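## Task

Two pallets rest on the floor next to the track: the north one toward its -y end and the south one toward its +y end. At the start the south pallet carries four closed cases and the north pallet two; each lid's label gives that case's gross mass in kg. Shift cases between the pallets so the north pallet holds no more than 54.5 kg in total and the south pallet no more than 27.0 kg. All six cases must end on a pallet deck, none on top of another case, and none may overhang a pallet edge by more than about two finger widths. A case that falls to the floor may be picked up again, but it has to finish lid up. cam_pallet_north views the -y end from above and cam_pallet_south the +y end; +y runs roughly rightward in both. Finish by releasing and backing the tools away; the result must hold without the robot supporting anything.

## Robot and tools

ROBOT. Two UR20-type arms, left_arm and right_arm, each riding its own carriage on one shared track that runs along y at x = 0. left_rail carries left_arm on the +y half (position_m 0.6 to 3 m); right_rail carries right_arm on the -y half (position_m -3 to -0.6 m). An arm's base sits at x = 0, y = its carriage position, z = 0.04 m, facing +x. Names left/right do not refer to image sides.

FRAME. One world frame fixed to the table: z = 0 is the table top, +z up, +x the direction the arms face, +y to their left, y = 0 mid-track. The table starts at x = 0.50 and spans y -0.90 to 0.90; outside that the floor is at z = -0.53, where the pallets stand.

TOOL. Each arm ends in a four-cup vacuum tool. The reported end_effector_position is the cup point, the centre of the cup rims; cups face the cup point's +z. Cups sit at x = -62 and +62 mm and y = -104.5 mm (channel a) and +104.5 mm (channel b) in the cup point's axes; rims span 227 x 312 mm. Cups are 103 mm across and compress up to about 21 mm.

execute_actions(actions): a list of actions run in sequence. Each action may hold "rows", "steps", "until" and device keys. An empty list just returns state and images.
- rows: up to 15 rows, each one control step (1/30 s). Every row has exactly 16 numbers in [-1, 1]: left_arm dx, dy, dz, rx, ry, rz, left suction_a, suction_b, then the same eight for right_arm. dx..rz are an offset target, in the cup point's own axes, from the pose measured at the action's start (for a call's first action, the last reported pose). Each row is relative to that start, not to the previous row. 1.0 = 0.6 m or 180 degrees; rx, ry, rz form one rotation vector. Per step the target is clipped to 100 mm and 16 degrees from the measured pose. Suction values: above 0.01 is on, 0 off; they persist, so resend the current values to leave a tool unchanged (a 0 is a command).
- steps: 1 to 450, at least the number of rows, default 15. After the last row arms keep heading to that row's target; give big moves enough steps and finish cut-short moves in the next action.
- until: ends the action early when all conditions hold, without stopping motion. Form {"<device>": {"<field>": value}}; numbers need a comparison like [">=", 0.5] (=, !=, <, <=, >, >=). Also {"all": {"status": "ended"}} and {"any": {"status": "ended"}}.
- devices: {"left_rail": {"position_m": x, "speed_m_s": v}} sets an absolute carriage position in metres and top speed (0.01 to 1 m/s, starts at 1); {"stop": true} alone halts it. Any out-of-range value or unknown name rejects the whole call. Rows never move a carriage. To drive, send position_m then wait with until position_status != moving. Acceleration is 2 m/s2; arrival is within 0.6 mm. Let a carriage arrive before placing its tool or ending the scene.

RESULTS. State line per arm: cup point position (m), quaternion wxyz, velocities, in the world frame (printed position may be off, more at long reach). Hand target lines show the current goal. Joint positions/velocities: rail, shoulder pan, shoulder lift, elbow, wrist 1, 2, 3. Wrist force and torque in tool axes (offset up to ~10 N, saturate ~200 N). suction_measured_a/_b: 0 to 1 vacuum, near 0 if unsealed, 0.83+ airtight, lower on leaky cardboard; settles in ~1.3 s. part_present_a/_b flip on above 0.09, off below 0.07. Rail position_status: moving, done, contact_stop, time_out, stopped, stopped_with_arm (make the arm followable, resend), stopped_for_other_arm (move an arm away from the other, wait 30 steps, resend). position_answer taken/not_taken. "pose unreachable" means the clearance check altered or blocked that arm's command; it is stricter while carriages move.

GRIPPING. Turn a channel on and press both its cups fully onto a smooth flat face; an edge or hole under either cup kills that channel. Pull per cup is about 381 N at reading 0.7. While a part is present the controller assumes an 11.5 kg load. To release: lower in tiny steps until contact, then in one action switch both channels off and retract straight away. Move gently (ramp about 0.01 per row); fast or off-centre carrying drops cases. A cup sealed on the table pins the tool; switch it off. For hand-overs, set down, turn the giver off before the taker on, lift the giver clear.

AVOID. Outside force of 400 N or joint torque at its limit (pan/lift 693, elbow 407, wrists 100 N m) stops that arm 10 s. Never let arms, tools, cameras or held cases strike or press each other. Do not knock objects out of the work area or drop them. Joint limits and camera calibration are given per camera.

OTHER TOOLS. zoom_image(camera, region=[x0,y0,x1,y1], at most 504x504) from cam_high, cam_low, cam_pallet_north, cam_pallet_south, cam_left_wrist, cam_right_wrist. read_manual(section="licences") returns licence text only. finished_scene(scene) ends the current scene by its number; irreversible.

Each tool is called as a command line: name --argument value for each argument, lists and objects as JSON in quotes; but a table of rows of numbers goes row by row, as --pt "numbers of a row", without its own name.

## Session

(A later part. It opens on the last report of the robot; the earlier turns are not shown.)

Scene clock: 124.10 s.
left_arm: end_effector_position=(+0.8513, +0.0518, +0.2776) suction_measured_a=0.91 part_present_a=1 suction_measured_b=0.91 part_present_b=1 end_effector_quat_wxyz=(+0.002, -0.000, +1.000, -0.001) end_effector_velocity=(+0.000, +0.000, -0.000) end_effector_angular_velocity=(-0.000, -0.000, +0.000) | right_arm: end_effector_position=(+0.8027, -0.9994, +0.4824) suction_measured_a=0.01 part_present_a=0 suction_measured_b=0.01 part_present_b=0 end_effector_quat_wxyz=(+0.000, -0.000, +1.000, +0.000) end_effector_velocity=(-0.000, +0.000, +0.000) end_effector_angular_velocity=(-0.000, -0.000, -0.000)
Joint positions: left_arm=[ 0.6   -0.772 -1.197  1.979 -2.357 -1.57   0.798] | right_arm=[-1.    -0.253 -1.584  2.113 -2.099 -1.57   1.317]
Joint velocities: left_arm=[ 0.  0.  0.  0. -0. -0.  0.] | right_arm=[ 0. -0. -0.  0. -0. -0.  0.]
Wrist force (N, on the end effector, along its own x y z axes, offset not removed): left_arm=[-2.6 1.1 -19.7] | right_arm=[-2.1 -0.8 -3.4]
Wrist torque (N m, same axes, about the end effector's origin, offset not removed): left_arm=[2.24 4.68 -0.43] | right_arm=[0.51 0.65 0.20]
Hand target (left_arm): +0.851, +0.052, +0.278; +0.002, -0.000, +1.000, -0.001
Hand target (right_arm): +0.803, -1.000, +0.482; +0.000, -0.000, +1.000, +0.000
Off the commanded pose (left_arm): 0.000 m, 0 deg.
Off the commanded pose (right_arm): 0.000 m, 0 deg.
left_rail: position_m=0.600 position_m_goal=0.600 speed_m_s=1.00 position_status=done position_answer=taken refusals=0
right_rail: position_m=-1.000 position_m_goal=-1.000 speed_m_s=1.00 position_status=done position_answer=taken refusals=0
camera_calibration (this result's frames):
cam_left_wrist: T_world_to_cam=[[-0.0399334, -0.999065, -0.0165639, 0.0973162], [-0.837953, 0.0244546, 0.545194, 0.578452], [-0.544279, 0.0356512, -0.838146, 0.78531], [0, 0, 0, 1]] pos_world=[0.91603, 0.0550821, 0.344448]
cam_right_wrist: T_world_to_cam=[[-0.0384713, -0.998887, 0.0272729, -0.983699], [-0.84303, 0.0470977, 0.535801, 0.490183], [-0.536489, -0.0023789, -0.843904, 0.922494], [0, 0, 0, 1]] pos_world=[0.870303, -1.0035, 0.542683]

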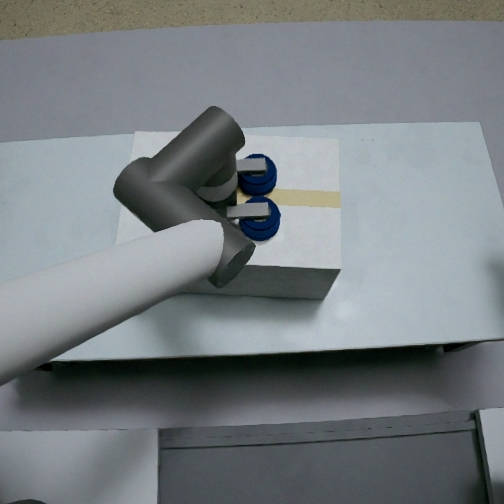

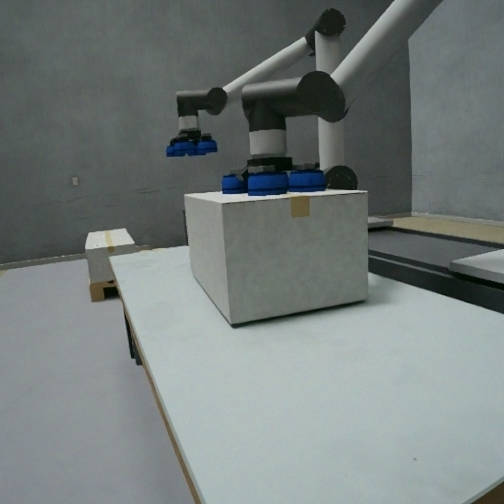

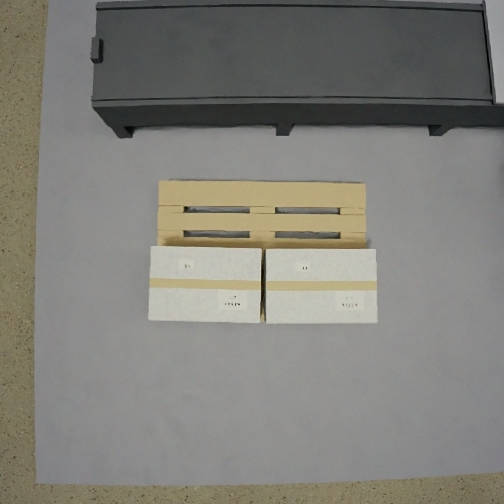

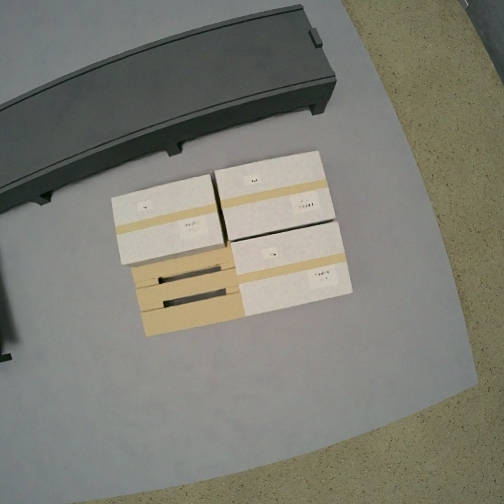

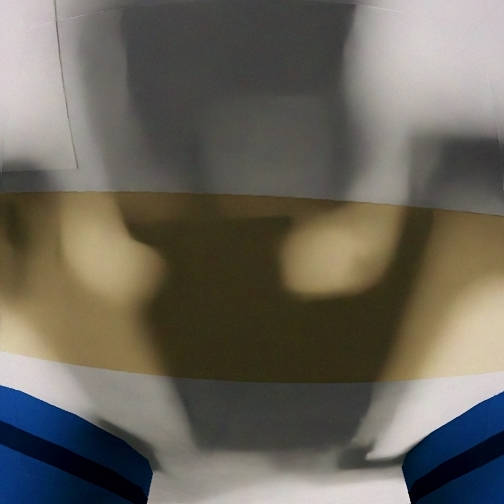

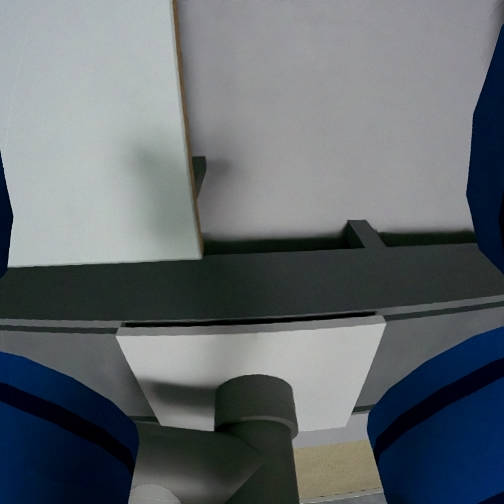

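execute_actions --actions '[{"rows":[[0,0,-0.4,0,0,0,0,0,0,0,0,0,0,0,0,0]],"steps":30},{"rows":[[0.11,1,0,0,0,0,0,0,0,0,0,0,0,0,0,0]],"left_rail":{"position_m":2.3},"steps":40},{"rows":[[0,0,0,0,0,0,0,0,-0.08,1,0.1,0,0,0,0,0]],"right_rail":{"position_m":-0.6},"steps":120,"until":{"all":{"status":"ended"}}},{"rows":[[0,0,0.9,0,0,0,0,0,0,0,0,0,0,0,0,0]],"steps":50}]'

Scene clock: 140.40 s.
left_arm: end_effector_position=(+0.7857, +2.3178, -0.0234) suction_measured_a=0.00 part_present_a=0 suction_measured_b=0.00 part_present_b=0 end_effector_quat_wxyz=(+0.003, -0.002, +1.000, +0.001) end_effector_velocity=(+0.005, -0.000, -0.011) end_effector_angular_velocity=(-0.001, -0.005, +0.000) | right_arm: end_effector_position=(+0.8211, -0.1940, +0.4424) suction_measured_a=0.01 part_present_a=0 suction_measured_b=0.01 part_present_b=0 end_effector_quat_wxyz=(+0.000, -0.002, +1.000, +0.002) end_effector_velocity=(-0.000, -0.000, +0.000) end_effector_angular_velocity=(+0.000, -0.000, +0.000)
Joint positions: left_arm=[ 2.3   -0.237 -0.965  2.387 -2.998 -1.568  1.329] | right_arm=[-0.6    0.236 -1.427  2.006 -2.152 -1.567  1.802]
Joint velocities: left_arm=[ 0.     0.001  0.021 -0.006 -0.02   0.001  0.001] | right_arm=[ 0.  0. -0.  0. -0.  0. -0.]
Wrist force (N, on the end effector, along its own x y z axes, offset not removed): left_arm=[-3.9 -3.4 -5.8] | right_arm=[0.8 1.5 0.2]
Wrist torque (N m, same axes, about the end effector's origin, offset not removed): left_arm=[0.05 1.04 -0.42] | right_arm=[0.57 0.09 0.41]
Hand target (left_arm): +0.786, +2.318, -0.025; +0.003, -0.002, +1.000, +0.001
Hand target (right_arm): +0.821, -0.194, +0.442; +0.000, -0.002, +1.000, +0.002
Off the commanded pose (left_arm): 0.002 m, 0 deg.
Off the commanded pose (right_arm): 0.000 m, 0 deg.
left_rail: position_m=2.300 position_m_goal=2.300 speed_m_s=1.00 position_status=done position_answer=taken refusals=0
right_rail: position_m=-0.600 position_m_goal=-0.600 speed_m_s=1.00 position_status=done position_answer=taken refusals=0
camera_calibration (this result's frames):
cam_left_wrist: T_world_to_cam=[[-0.0361698, -0.999139, -0.0203136, 2.35073], [-0.838737, 0.019299, 0.544195, 0.644674], [-0.543335, 0.0367212, -0.838713, 0.413333], [0, 0, 0, 1]] pos_world=[0.850315, 2.32109, 0.0435912]
cam_right_wrist: T_world_to_cam=[[-0.0342694, -0.999131, 0.0237073, -0.179311], [-0.843418, 0.0416383, 0.535643, 0.488417], [-0.536164, -0.00163897, -0.844112, 0.900537], [0, 0, 0, 1]] pos_world=[0.88863, -0.198017, 0.502788]

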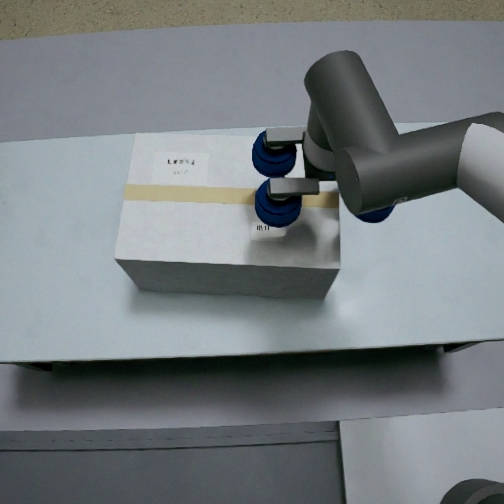

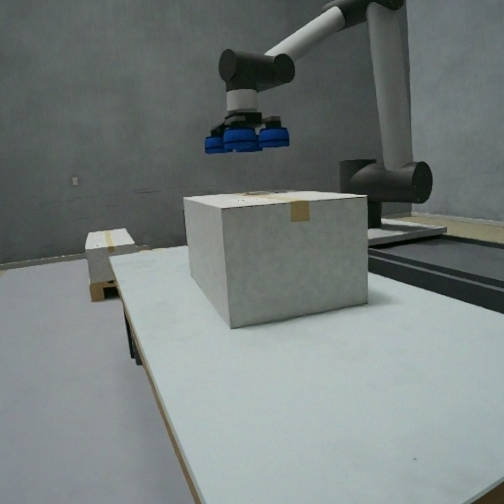

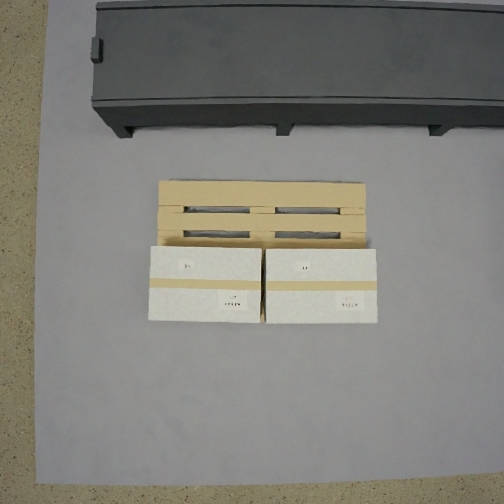

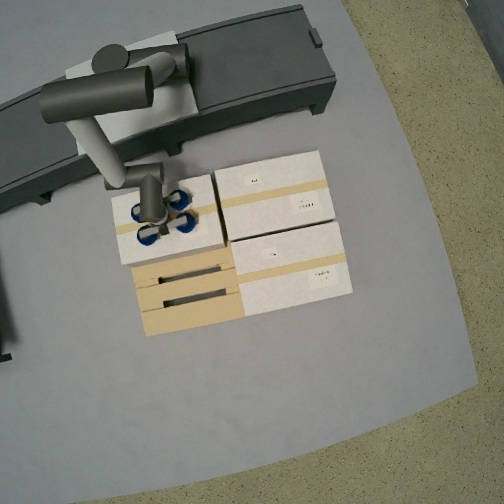

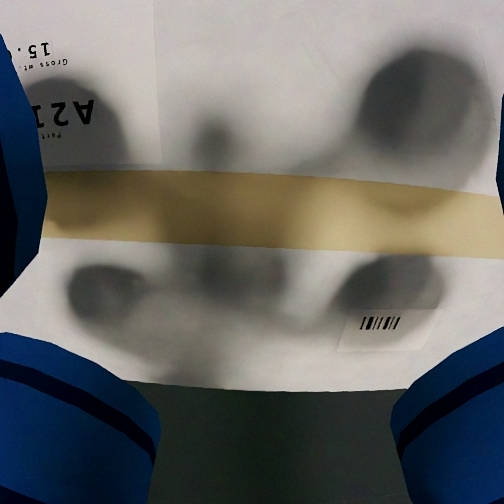

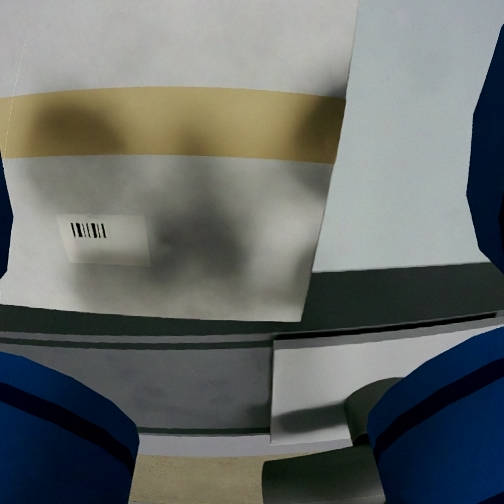

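execute_actions --actions '[{"rows":[[0.04,0.03,0.13,0,0,0,1,1,-0.05,0.41,0.2,0,0,0,0,0]],"steps":50}]'

Scene clock: 147.07 s.
left_arm: end_effector_position=(+0.7619, +2.3359, -0.1014) suction_measured_a=0.00 part_present_a=0 suction_measured_b=0.00 part_present_b=0 end_effector_quat_wxyz=(+0.003, -0.002, +1.000, +0.001) end_effector_velocity=(-0.000, +0.000, -0.000) end_effector_angular_velocity=(+0.000, +0.000, +0.000) | right_arm: end_effector_position=(+0.8499, +0.0525, +0.3232) suction_measured_a=0.01 part_present_a=0 suction_measured_b=0.01 part_present_b=0 end_effector_quat_wxyz=(+0.000, -0.002, +1.000, +0.002) end_effector_velocity=(+0.000, +0.000, -0.000) end_effector_angular_velocity=(-0.000, +0.000, +0.000)
Joint positions: left_arm=[ 2.3   -0.221 -0.834  2.411 -3.152 -1.568  1.346] | right_arm=[-0.6    0.465 -1.179  1.866 -2.26  -1.567  2.031]
Joint velocities: left_arm=[ 0.  0.  0.  0. -0.  0.  0.] | right_arm=[ 0.  0.  0. -0. -0. -0.  0.]
Wrist force (N, on the end effector, along its own x y z axes, offset not removed): left_arm=[-9.0 -2.9 -7.3] | right_arm=[-0.7 4.0 0.1]
Wrist torque (N m, same axes, about the end effector's origin, offset not removed): left_arm=[0.06 1.80 -0.40] | right_arm=[0.95 0.48 0.16]
Hand target (left_arm): +0.762, +2.336, -0.101; +0.003, -0.002, +1.000, +0.001
Hand target (right_arm): +0.850, +0.053, +0.323; +0.000, -0.002, +1.000, +0.002
Off the commanded pose (left_arm): 0.000 m, 0 deg.
Off the commanded pose (right_arm): 0.000 m, 0 deg.
left_rail: position_m=2.300 position_m_goal=2.300 speed_m_s=1.00 position_status=done position_answer=taken refusals=0
right_rail: position_m=-0.600 position_m_goal=-0.600 speed_m_s=1.00 position_status=done position_answer=taken refusals=0
camera_calibration (this result's frames):
cam_left_wrist: T_world_to_cam=[[-0.0361693, -0.999139, -0.0203402, 2.36636], [-0.838751, 0.019285, 0.544174, 0.666896], [-0.543313, 0.0367428, -0.838726, 0.334274], [0, 0, 0, 1]] pos_world=[0.826565, 2.33918, -0.0344107]
cam_right_wrist: T_world_to_cam=[[-0.0342682, -0.999129, 0.0238018, 0.0707713], [-0.843337, 0.0416881, 0.535765, 0.566243], [-0.536291, -0.00171326, -0.844032, 0.815864], [0, 0, 0, 1]] pos_world=[0.9175, 0.0485018, 0.383557]

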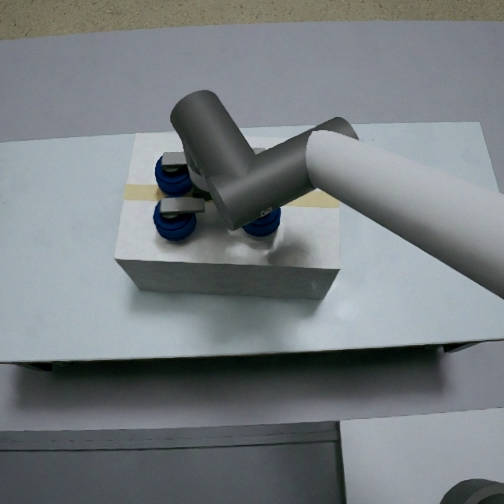

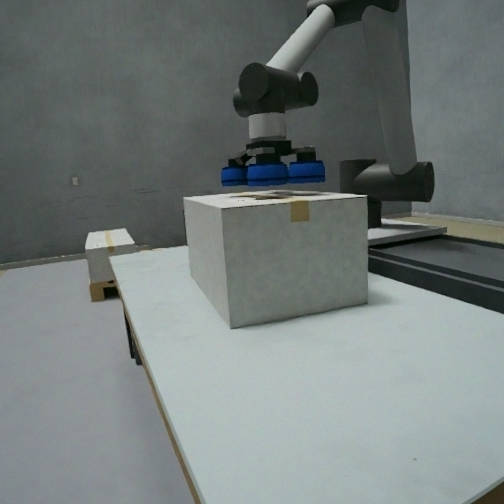

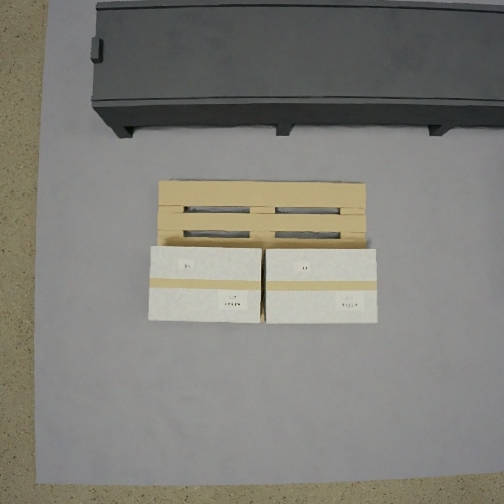

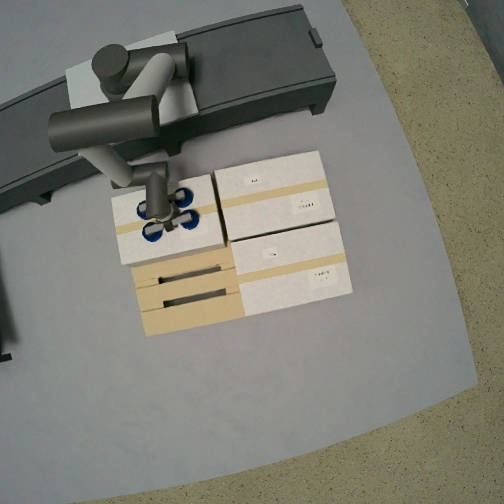

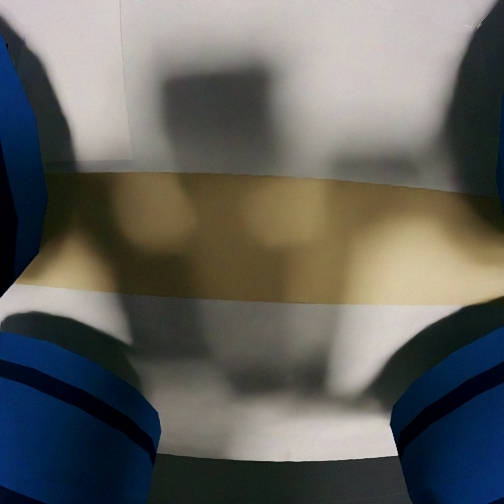

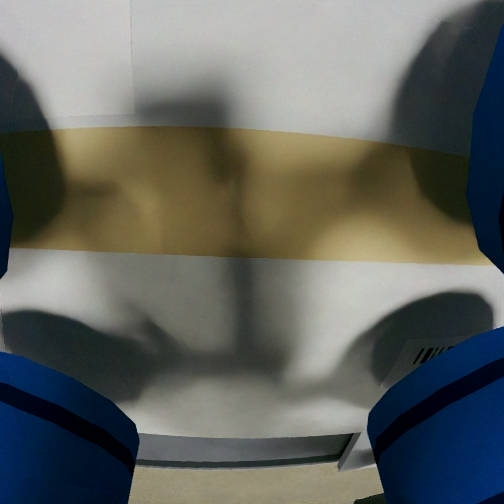

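execute_actions --actions '[{"rows":[[0,0,0.05,0,0,0,1,1,0,-0.04,0.07,0,0,0,1,1]],"steps":45}]'

Scene clock: 151.83 s.
left_arm: end_effector_position=(+0.7621, +2.3361, -0.1314) suction_measured_a=0.91 part_present_a=1 suction_measured_b=0.91 part_present_b=1 end_effector_quat_wxyz=(+0.003, -0.002, +1.000, +0.001) end_effector_velocity=(+0.000, -0.000, +0.000) end_effector_angular_velocity=(-0.000, -0.000, -0.000) | right_arm: end_effector_position=(+0.8501, +0.0286, +0.2811) suction_measured_a=0.98 part_present_a=1 suction_measured_b=0.98 part_present_b=1 end_effector_quat_wxyz=(+0.000, -0.002, +1.000, +0.002) end_effector_velocity=(+0.000, -0.000, -0.000) end_effector_angular_velocity=(+0.000, +0.000, -0.000)
Joint positions: left_arm=[ 2.3   -0.22  -0.782  2.403 -3.196 -1.568  1.346] | right_arm=[-0.6    0.444 -1.159  1.91  -2.324 -1.567  2.01 ]
Joint velocities: left_arm=[ 0. -0.  0. -0. -0. -0. -0.] | right_arm=[ 0. -0.  0.  0. -0.  0. -0.]
Wrist force (N, on the end effector, along its own x y z axes, offset not removed): left_arm=[-3.5 -2.0 35.7] | right_arm=[1.4 -1.4 -15.2]
Wrist torque (N m, same axes, about the end effector's origin, offset not removed): left_arm=[-9.50 2.95 -0.39] | right_arm=[4.38 4.21 0.12]
Hand target (left_arm): +0.762, +2.336, -0.131; +0.003, -0.002, +1.000, +0.001
Hand target (right_arm): +0.850, +0.029, +0.281; +0.000, -0.002, +1.000, +0.002
Off the commanded pose (left_arm): 0.000 m, 0 deg.
Off the commanded pose (right_arm): 0.000 m, 0 deg.
left_rail: position_m=2.300 position_m_goal=2.300 speed_m_s=1.00 position_status=done position_answer=taken refusals=0
right_rail: position_m=-0.600 position_m_goal=-0.600 speed_m_s=1.00 position_status=done position_answer=taken refusals=0
camera_calibration (this result's frames):
cam_left_wrist: T_world_to_cam=[[-0.0361226, -0.99914, -0.0203736, 2.36586], [-0.838755, 0.0192278, 0.544169, 0.683456], [-0.543309, 0.0367453, -0.838728, 0.30918], [0, 0, 0, 1]] pos_world=[0.826693, 2.33933, -0.0643967]
cam_right_wrist: T_world_to_cam=[[-0.034268, -0.99913, 0.0237882, 0.0479239], [-0.843348, 0.0416807, 0.535749, 0.589953], [-0.536274, -0.0017027, -0.844042, 0.780362], [0, 0, 0, 1]] pos_world=[0.917666, 0.0246213, 0.341452]

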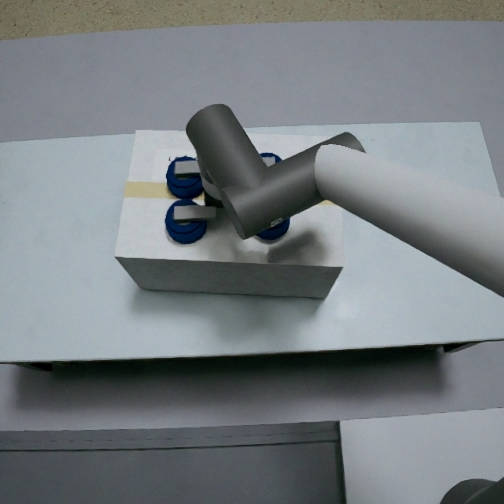

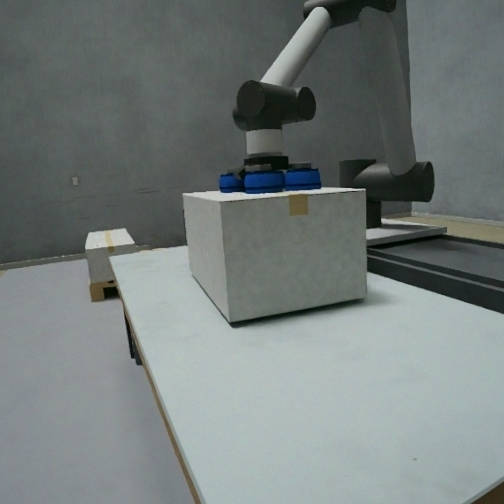

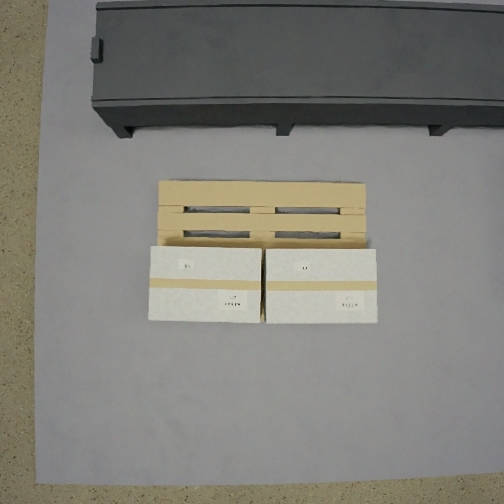

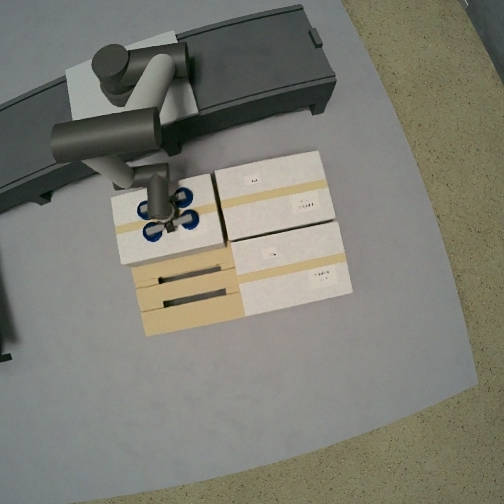

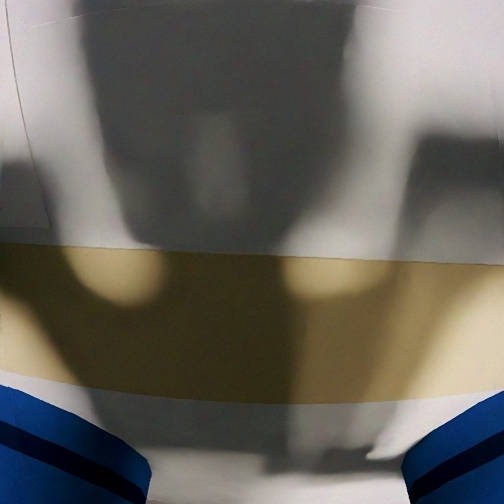

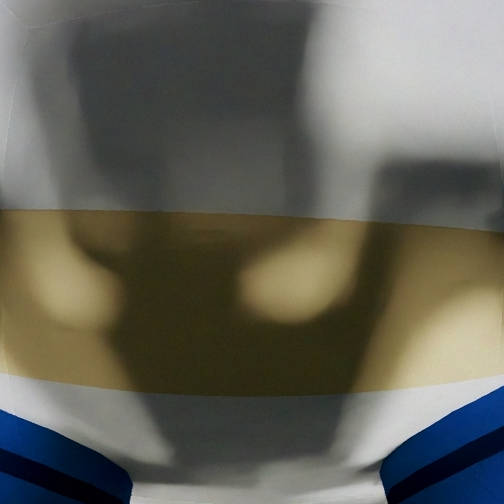

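execute_actions --actions '[{"rows":[[0,0,-0.03,0,0,0,1,1,0,0,-0.03,0,0,0,1,1],[0,0,-0.07,0,0,0,1,1,0,0,-0.06,0,0,0,1,1],[0,0,-0.13,0,0,0,1,1,0,0,-0.1,0,0,0,1,1],[0,0,-0.2,0,0,0,1,1,0,0,-0.17,0,0,0,1,1],[0,0,-0.3,0,0,0,1,1,0,0,-0.25,0,0,0,1,1],[0,0,-0.45,0,0,0,1,1,0,0,-0.35,0,0,0,1,1],[0,0,-0.7,0,0,0,1,1,0,0,-0.45,0,0,0,1,1],[0,0,-1,0,0,0,1,1,0,0,-0.45,0,0,0,1,1]],"steps":50},{"rows":[[0,0,0,0,0,0,1,1,0.06,-1,0,0,0,0,1,1]],"right_rail":{"position_m":-2.92},"steps":45},{"rows":[[-0.15,-0.93,0,0,0,0,1,1,0,0,0,0,0,0,1,1]],"left_rail":{"position_m":0.6},"steps":150,"until":{"all":{"status":"ended"}}},{"steps":20}]'

Scene clock: 174.07 s.
left_arm: end_effector_position=(+0.8525, +0.0771, +0.4626) suction_measured_a=0.91 part_present_a=1 suction_measured_b=0.91 part_present_b=1 end_effector_quat_wxyz=(+0.004, -0.002, +1.000, +0.000) end_effector_velocity=(-0.000, -0.000, -0.000) end_effector_angular_velocity=(-0.000, +0.000, +0.000) | right_arm: end_effector_position=(+0.8168, -2.8811, +0.5489) suction_measured_a=0.98 part_present_a=1 suction_measured_b=0.98 part_present_b=1 end_effector_quat_wxyz=(+0.000, -0.001, +1.000, +0.002) end_effector_velocity=(-0.000, +0.000, -0.000) end_effector_angular_velocity=(+0.000, +0.000, +0.000)
Joint positions: left_arm=[ 0.6   -0.754 -1.35   1.878 -2.104 -1.565  0.812] | right_arm=[-2.92  -0.202 -1.606  2.032 -1.996 -1.568  1.366]
Joint velocities: left_arm=[ 0.  0.  0.  0.  0. -0. -0.] | right_arm=[ 0. -0. -0.  0. -0.  0. -0.]
Wrist force (N, on the end effector, along its own x y z axes, offset not removed): left_arm=[-2.0 -0.3 36.1] | right_arm=[2.3 1.0 -14.0]
Wrist torque (N m, same axes, about the end effector's origin, offset not removed): left_arm=[-9.07 2.40 -0.36] | right_arm=[4.58 4.13 0.01]
Hand target (left_arm): +0.852, +0.077, +0.463; +0.004, -0.002, +1.000, +0.000
Hand target (right_arm): +0.817, -2.881, +0.549; +0.000, -0.001, +1.000, +0.002
Off the commanded pose (left_arm): 0.001 m, 0 deg.
Off the commanded pose (right_arm): 0.000 m, 0 deg.
left_rail: position_m=0.600 position_m_goal=0.600 speed_m_s=1.00 position_status=done position_answer=taken refusals=0
right_rail: position_m=-2.920 position_m_goal=-2.920 speed_m_s=1.00 position_status=done position_answer=taken refusals=0
camera_calibration (this result's frames):
cam_left_wrist: T_world_to_cam=[[-0.0360649, -0.999166, -0.0191419, 0.123564], [-0.839982, 0.0199308, 0.542248, 0.481376], [-0.541415, 0.0356349, -0.84, 0.93856], [0, 0, 0, 1]] pos_world=[0.916954, 0.0804215, 0.52973]
cam_right_wrist: T_world_to_cam=[[-0.0361966, -0.999029, 0.0251073, -2.8657], [-0.843389, 0.0440155, 0.535497, 0.546572], [-0.536083, -0.00179208, -0.844164, 0.983231], [0, 0, 0, 1]] pos_world=[0.884338, -2.88521, 0.60927]

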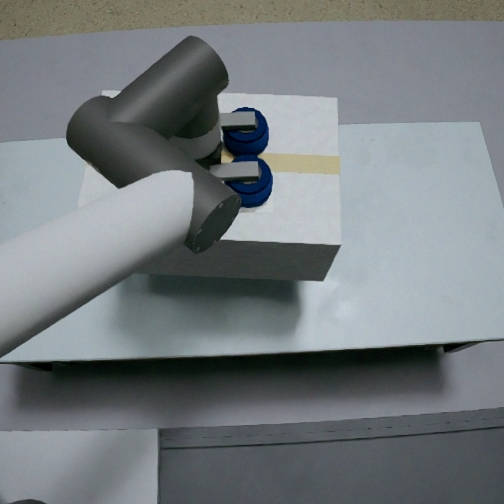

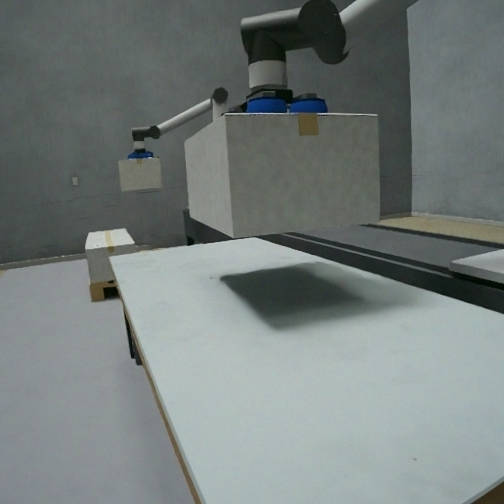

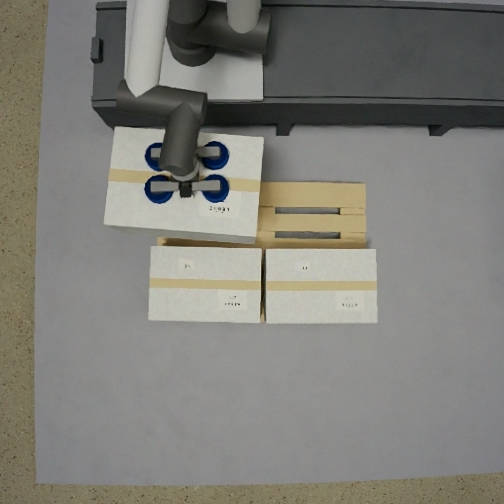

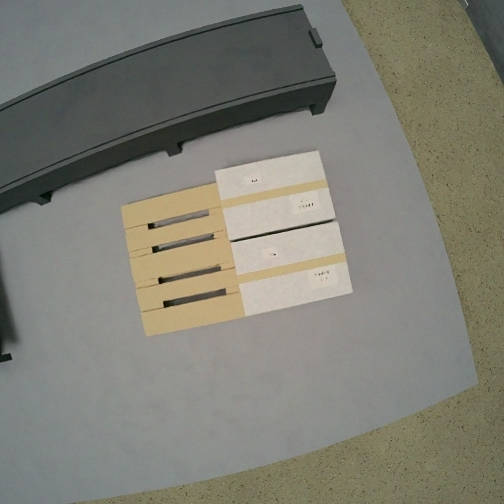

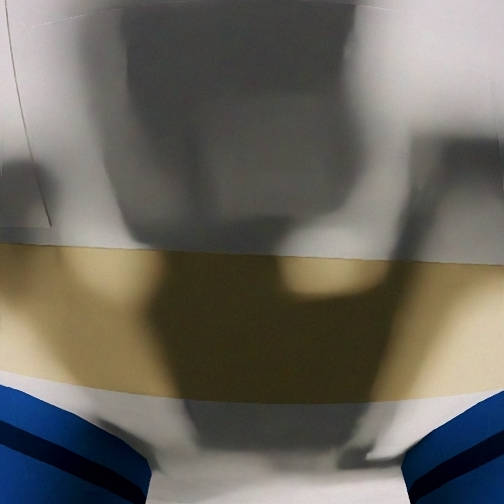

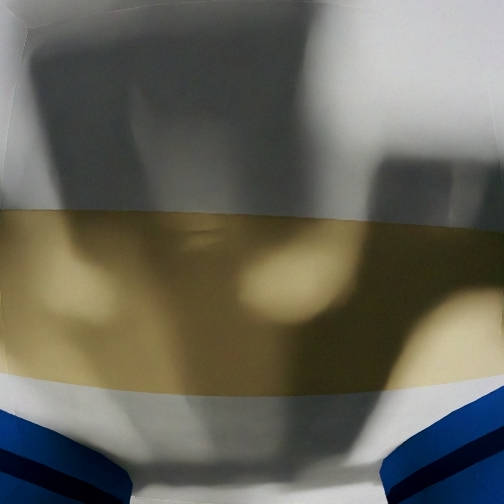

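execute_actions --actions '[{"rows":[[0,0,0.27,0,0,0,1,1,0,0,1,0,0,-0.02,1,1]],"steps":70}]'

Scene clock: 183.43 s.
left_arm: end_effector_position=(+0.8536, +0.0774, +0.3006) suction_measured_a=0.91 part_present_a=1 suction_measured_b=0.91 part_present_b=1 end_effector_quat_wxyz=(+0.004, -0.002, +1.000, +0.000) end_effector_velocity=(-0.000, +0.000, -0.000) end_effector_angular_velocity=(+0.000, +0.000, -0.000) | right_arm: end_effector_position=(+0.8172, -2.8799, -0.0517) suction_measured_a=0.98 part_present_a=1 suction_measured_b=0.98 part_present_b=1 end_effector_quat_wxyz=(+0.000, -0.033, +0.999, +0.002) end_effector_velocity=(+0.000, -0.000, -0.000) end_effector_angular_velocity=(-0.000, -0.000, -0.000)
Joint positions: left_arm=[ 0.6   -0.753 -1.228  1.985 -2.333 -1.565  0.813] | right_arm=[-2.92  -0.2   -0.911  2.337 -2.996 -1.568  1.305]
Joint velocities: left_arm=[ 0. -0.  0.  0. -0.  0.  0.] | right_arm=[ 0.  0.  0. -0. -0. -0.  0.]
Wrist force (N, on the end effector, along its own x y z axes, offset not removed): left_arm=[-5.2 1.0 38.3] | right_arm=[100.5 12.1 -47.5]
Wrist torque (N m, same axes, about the end effector's origin, offset not removed): left_arm=[-9.12 2.83 -0.45] | right_arm=[4.35 4.49 -1.08]
Hand target (left_arm): +0.854, +0.078, +0.301; +0.004, -0.002, +1.000, +0.000
Hand target (right_arm): +0.817, -2.880, -0.052; +0.000, -0.033, +0.999, +0.001
Off the commanded pose (left_arm): 0.000 m, 0 deg.
Off the commanded pose (right_arm): 0.001 m, 0 deg.
left_rail: position_m=0.600 position_m_goal=0.600 speed_m_s=1.00 position_status=done position_answer=taken refusals=0
right_rail: position_m=-2.920 position_m_goal=-2.920 speed_m_s=1.00 position_status=done position_answer=taken refusals=0
camera_calibration (this result's frames):
cam_left_wrist: T_world_to_cam=[[-0.0360647, -0.999166, -0.019142, 0.120825], [-0.839984, 0.0199307, 0.542246, 0.570151], [-0.541412, 0.0356349, -0.840002, 0.803125], [0, 0, 0, 1]] pos_world=[0.918097, 0.0807413, 0.367777]
cam_right_wrist: T_world_to_cam=[[0.0266192, -0.99933, 0.0251225, -2.90151], [-0.844569, -0.00903797, 0.53537, 0.716639], [-0.534784, -0.0354688, -0.844244, 0.378365], [0, 0, 0, 1]] pos_world=[0.884831, -2.87967, 0.0086579]

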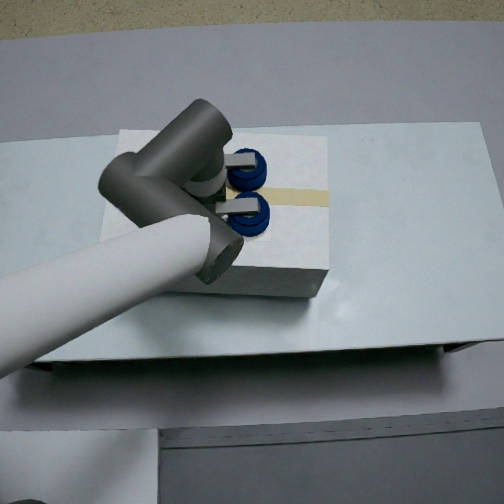

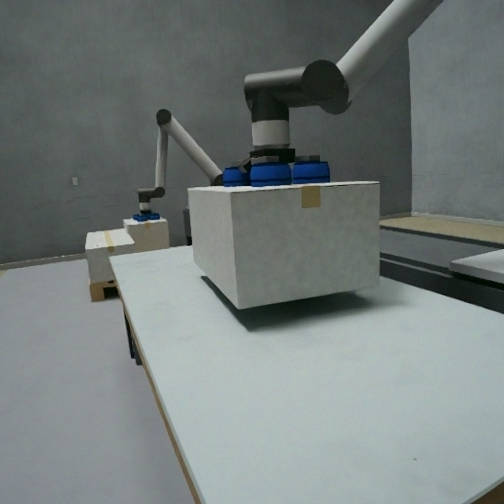

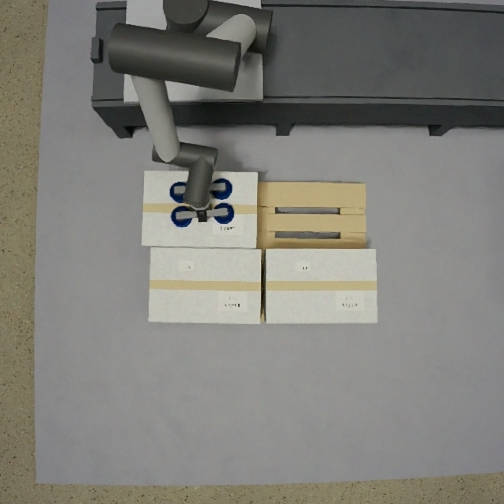

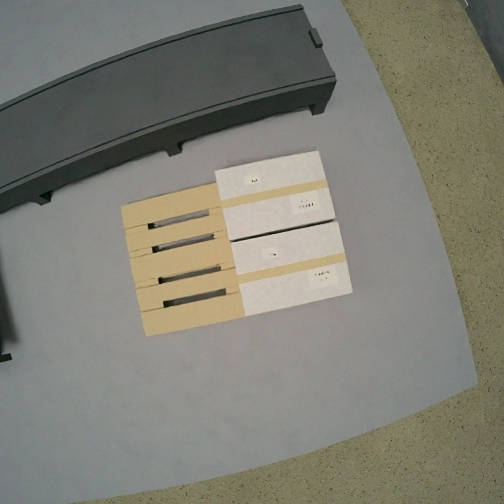

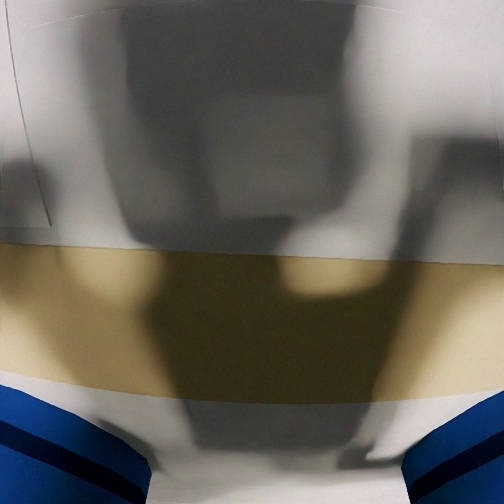

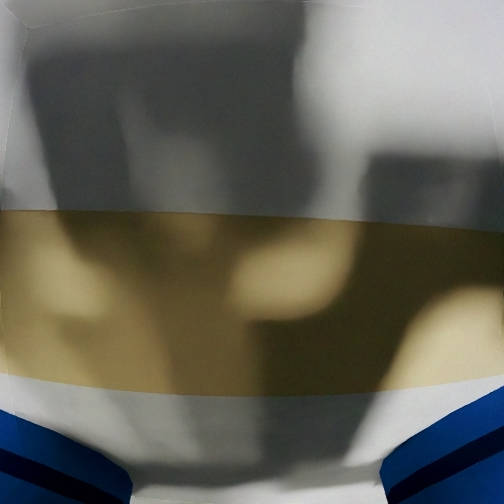

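execute_actions --actions '[{"rows":[[0,0,0.04,0,0,0,1,1,0.04,0.035,0,0,0,0,1,1]],"steps":30}]'

Scene clock: 187.67 s.
left_arm: end_effector_position=(+0.8538, +0.0774, +0.2767) suction_measured_a=0.91 part_present_a=1 suction_measured_b=0.91 part_present_b=1 end_effector_quat_wxyz=(+0.004, -0.002, +1.000, +0.000) end_effector_velocity=(-0.000, +0.000, -0.000) end_effector_angular_velocity=(+0.000, +0.000, -0.000) | right_arm: end_effector_position=(+0.7919, -2.8605, -0.0517) suction_measured_a=0.98 part_present_a=1 suction_measured_b=0.98 part_present_b=1 end_effector_quat_wxyz=(+0.000, -0.033, +0.999, +0.002) end_effector_velocity=(-0.000, +0.000, +0.000) end_effector_angular_velocity=(-0.000, -0.000, +0.000)
Joint positions: left_arm=[ 0.6   -0.753 -1.207  1.997 -2.367 -1.565  0.813] | right_arm=[-2.92  -0.182 -0.917  2.372 -3.026 -1.568  1.323]
Joint velocities: left_arm=[ 0.  0.  0.  0. -0.  0.  0.] | right_arm=[ 0.  0. -0.  0. -0. -0.  0.]
Wrist force (N, on the end effector, along its own x y z axes, offset not removed): left_arm=[0.7 -3.6 36.6] | right_arm=[4.4 -0.5 -14.3]
Wrist torque (N m, same axes, about the end effector's origin, offset not removed): left_arm=[-9.70 2.46 -0.37] | right_arm=[4.39 3.77 0.28]
Hand target (left_arm): +0.854, +0.078, +0.277; +0.004, -0.002, +1.000, +0.000
Hand target (right_arm): +0.792, -2.860, -0.052; +0.000, -0.033, +0.999, +0.002
Off the commanded pose (left_arm): 0.000 m, 0 deg.
Off the commanded pose (right_arm): 0.000 m, 0 deg.
left_rail: position_m=0.600 position_m_goal=0.600 speed_m_s=1.00 position_status=done position_answer=taken refusals=0
right_rail: position_m=-2.920 position_m_goal=-2.920 speed_m_s=1.00 position_status=done position_answer=taken refusals=0
camera_calibration (this result's frames):
cam_left_wrist: T_world_to_cam=[[-0.0360635, -0.999166, -0.0191718, 0.120434], [-0.840009, 0.0199152, 0.542207, 0.58333], [-0.541373, 0.0356584, -0.840026, 0.783067], [0, 0, 0, 1]] pos_world=[0.918277, 0.0807934, 0.34382]
cam_right_wrist: T_world_to_cam=[[0.0266141, -0.99933, 0.0251195, -2.88147], [-0.844555, -0.00903434, 0.535393, 0.695442], [-0.534808, -0.0354638, -0.844229, 0.365562], [0, 0, 0, 1]] pos_world=[0.859532, -2.86029, 0.00866417]

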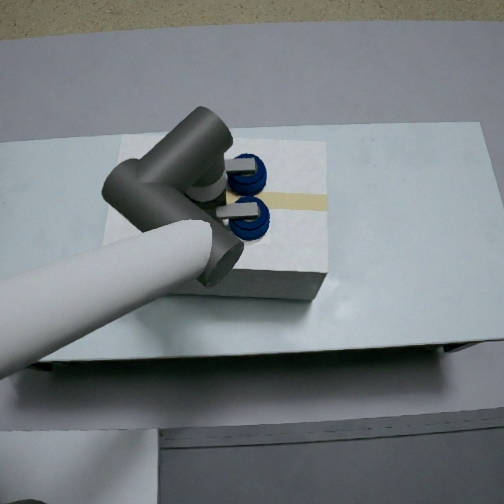

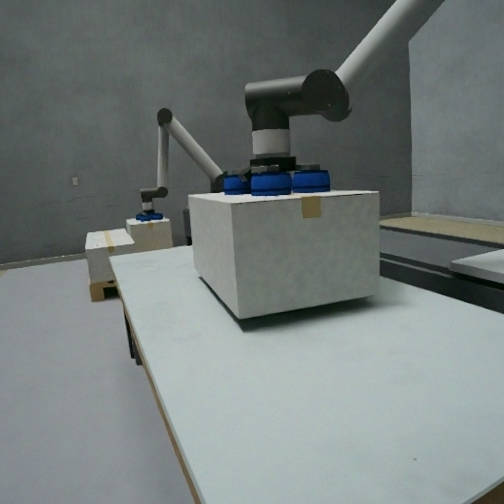

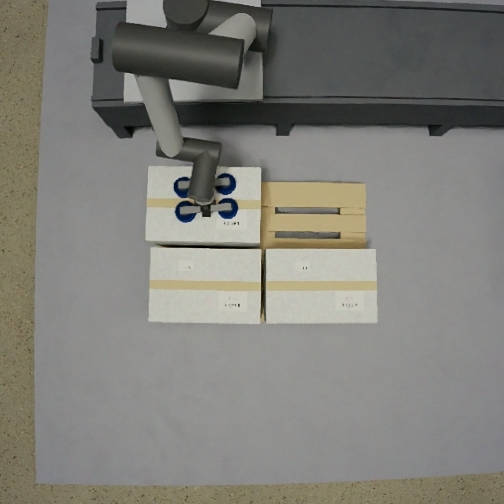

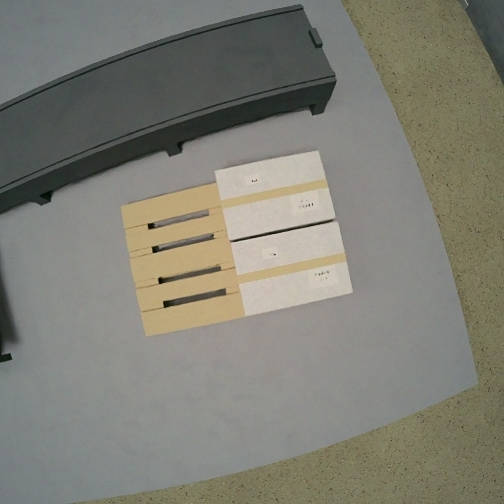

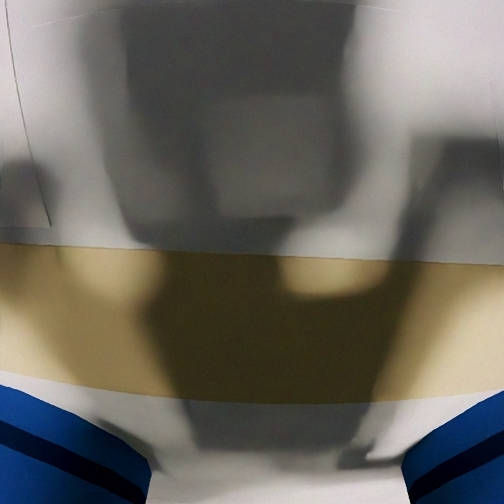

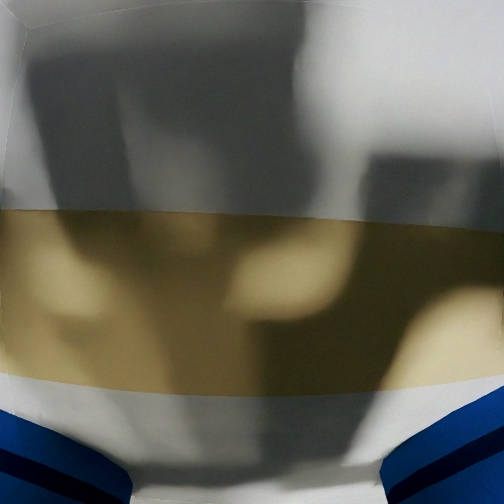

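Lower both a little.

execute_actions --actions '[{"rows":[[0,0,0.02,0,0,0,1,1,0,0,0.06,0,0,0,1,1]],"steps":30}]'

Scene clock: 191.47 s.
left_arm: end_effector_position=(+0.8539, +0.0775, +0.2647) suction_measured_a=0.91 part_present_a=1 suction_measured_b=0.91 part_present_b=1 end_effector_quat_wxyz=(+0.004, -0.002, +1.000, +0.000) end_effector_velocity=(-0.000, +0.000, -0.000) end_effector_angular_velocity=(+0.000, +0.000, -0.000) | right_arm: end_effector_position=(+0.7919, -2.8604, -0.0877) suction_measured_a=0.98 part_present_a=1 suction_measured_b=0.98 part_present_b=1 end_effector_quat_wxyz=(+0.000, -0.033, +0.999, +0.002) end_effector_velocity=(-0.000, +0.000, -0.000) end_effector_angular_velocity=(+0.000, +0.000, +0.000)
Joint positions: left_arm=[ 0.6   -0.753 -1.196  2.003 -2.383 -1.566  0.813] | right_arm=[-2.92  -0.182 -0.857  2.367 -3.081 -1.568  1.323]
Joint velocities: left_arm=[ 0.  0.  0.  0. -0.  0.  0.] | right_arm=[ 0.  0.  0. -0. -0.  0.  0.]
Wrist force (N, on the end effector, along its own x y z axes, offset not removed): left_arm=[-0.6 -4.6 34.4] | right_arm=[0.1 0.8 -15.4]
Wrist torque (N m, same axes, about the end effector's origin, offset not removed): left_arm=[-9.82 2.39 -0.54] | right_arm=[4.47 4.32 0.20]
Hand target (left_arm): +0.854, +0.078, +0.265; +0.004, -0.002, +1.000, +0.000
Hand target (right_arm): +0.792, -2.860, -0.088; +0.000, -0.033, +0.999, +0.002
Off the commanded pose (left_arm): 0.000 m, 0 deg.
Off the commanded pose (right_arm): 0.000 m, 0 deg.
left_rail: position_m=0.600 position_m_goal=0.600 speed_m_s=1.00 position_status=done position_answer=taken refusals=0
right_rail: position_m=-2.920 position_m_goal=-2.920 speed_m_s=1.00 position_status=done position_answer=taken refusals=0
camera_calibration (this result's frames):
cam_left_wrist: T_world_to_cam=[[-0.0360649, -0.999167, -0.0191117, 0.120198], [-0.839985, 0.0199474, 0.542243, 0.589854], [-0.54141, 0.0356095, -0.840004, 0.773071], [0, 0, 0, 1]] pos_world=[0.918352, 0.0808035, 0.331836]
cam_right_wrist: T_world_to_cam=[[0.0266111, -0.99933, 0.0251268, -2.88049], [-0.844572, -0.00902904, 0.535365, 0.714746], [-0.53478, -0.035468, -0.844247, 0.335151], [0, 0, 0, 1]] pos_world=[0.85954, -2.86021, -0.0273222]

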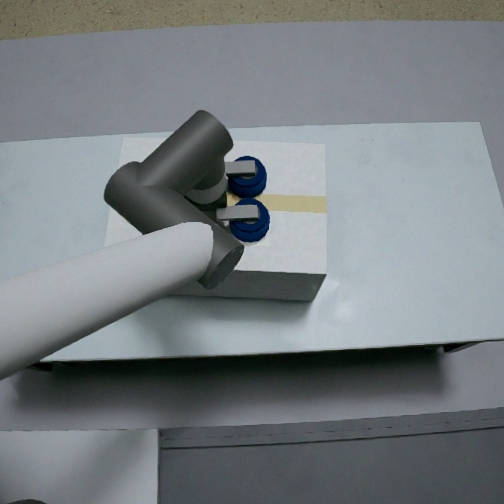

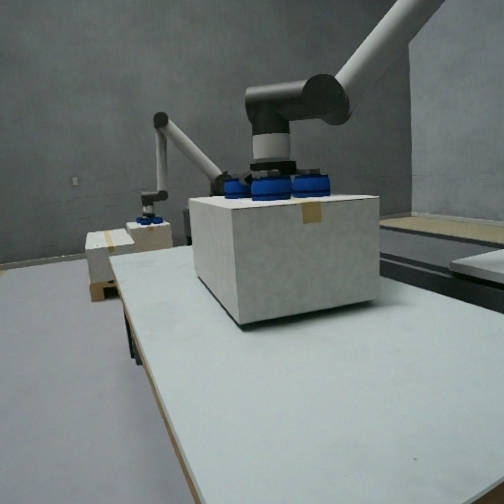

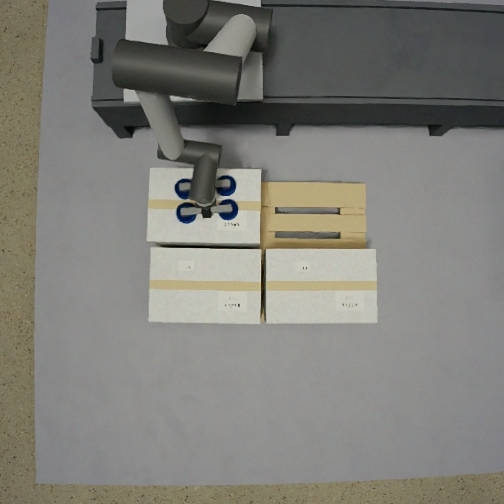

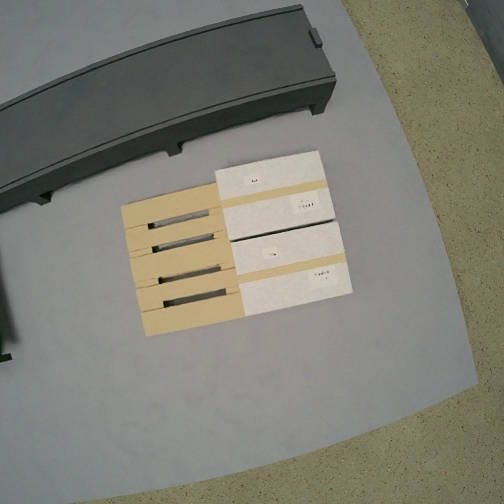

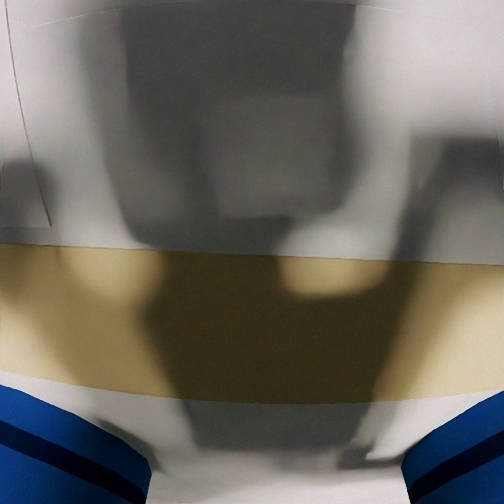

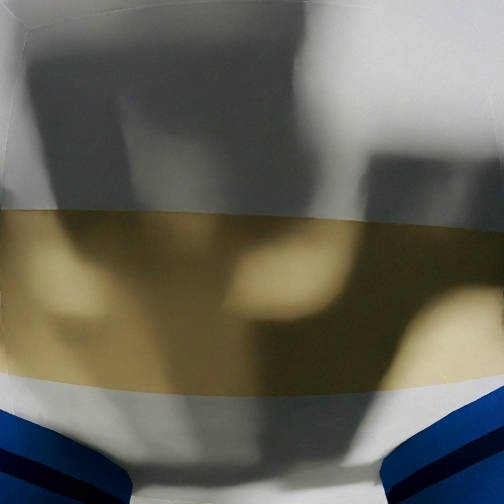

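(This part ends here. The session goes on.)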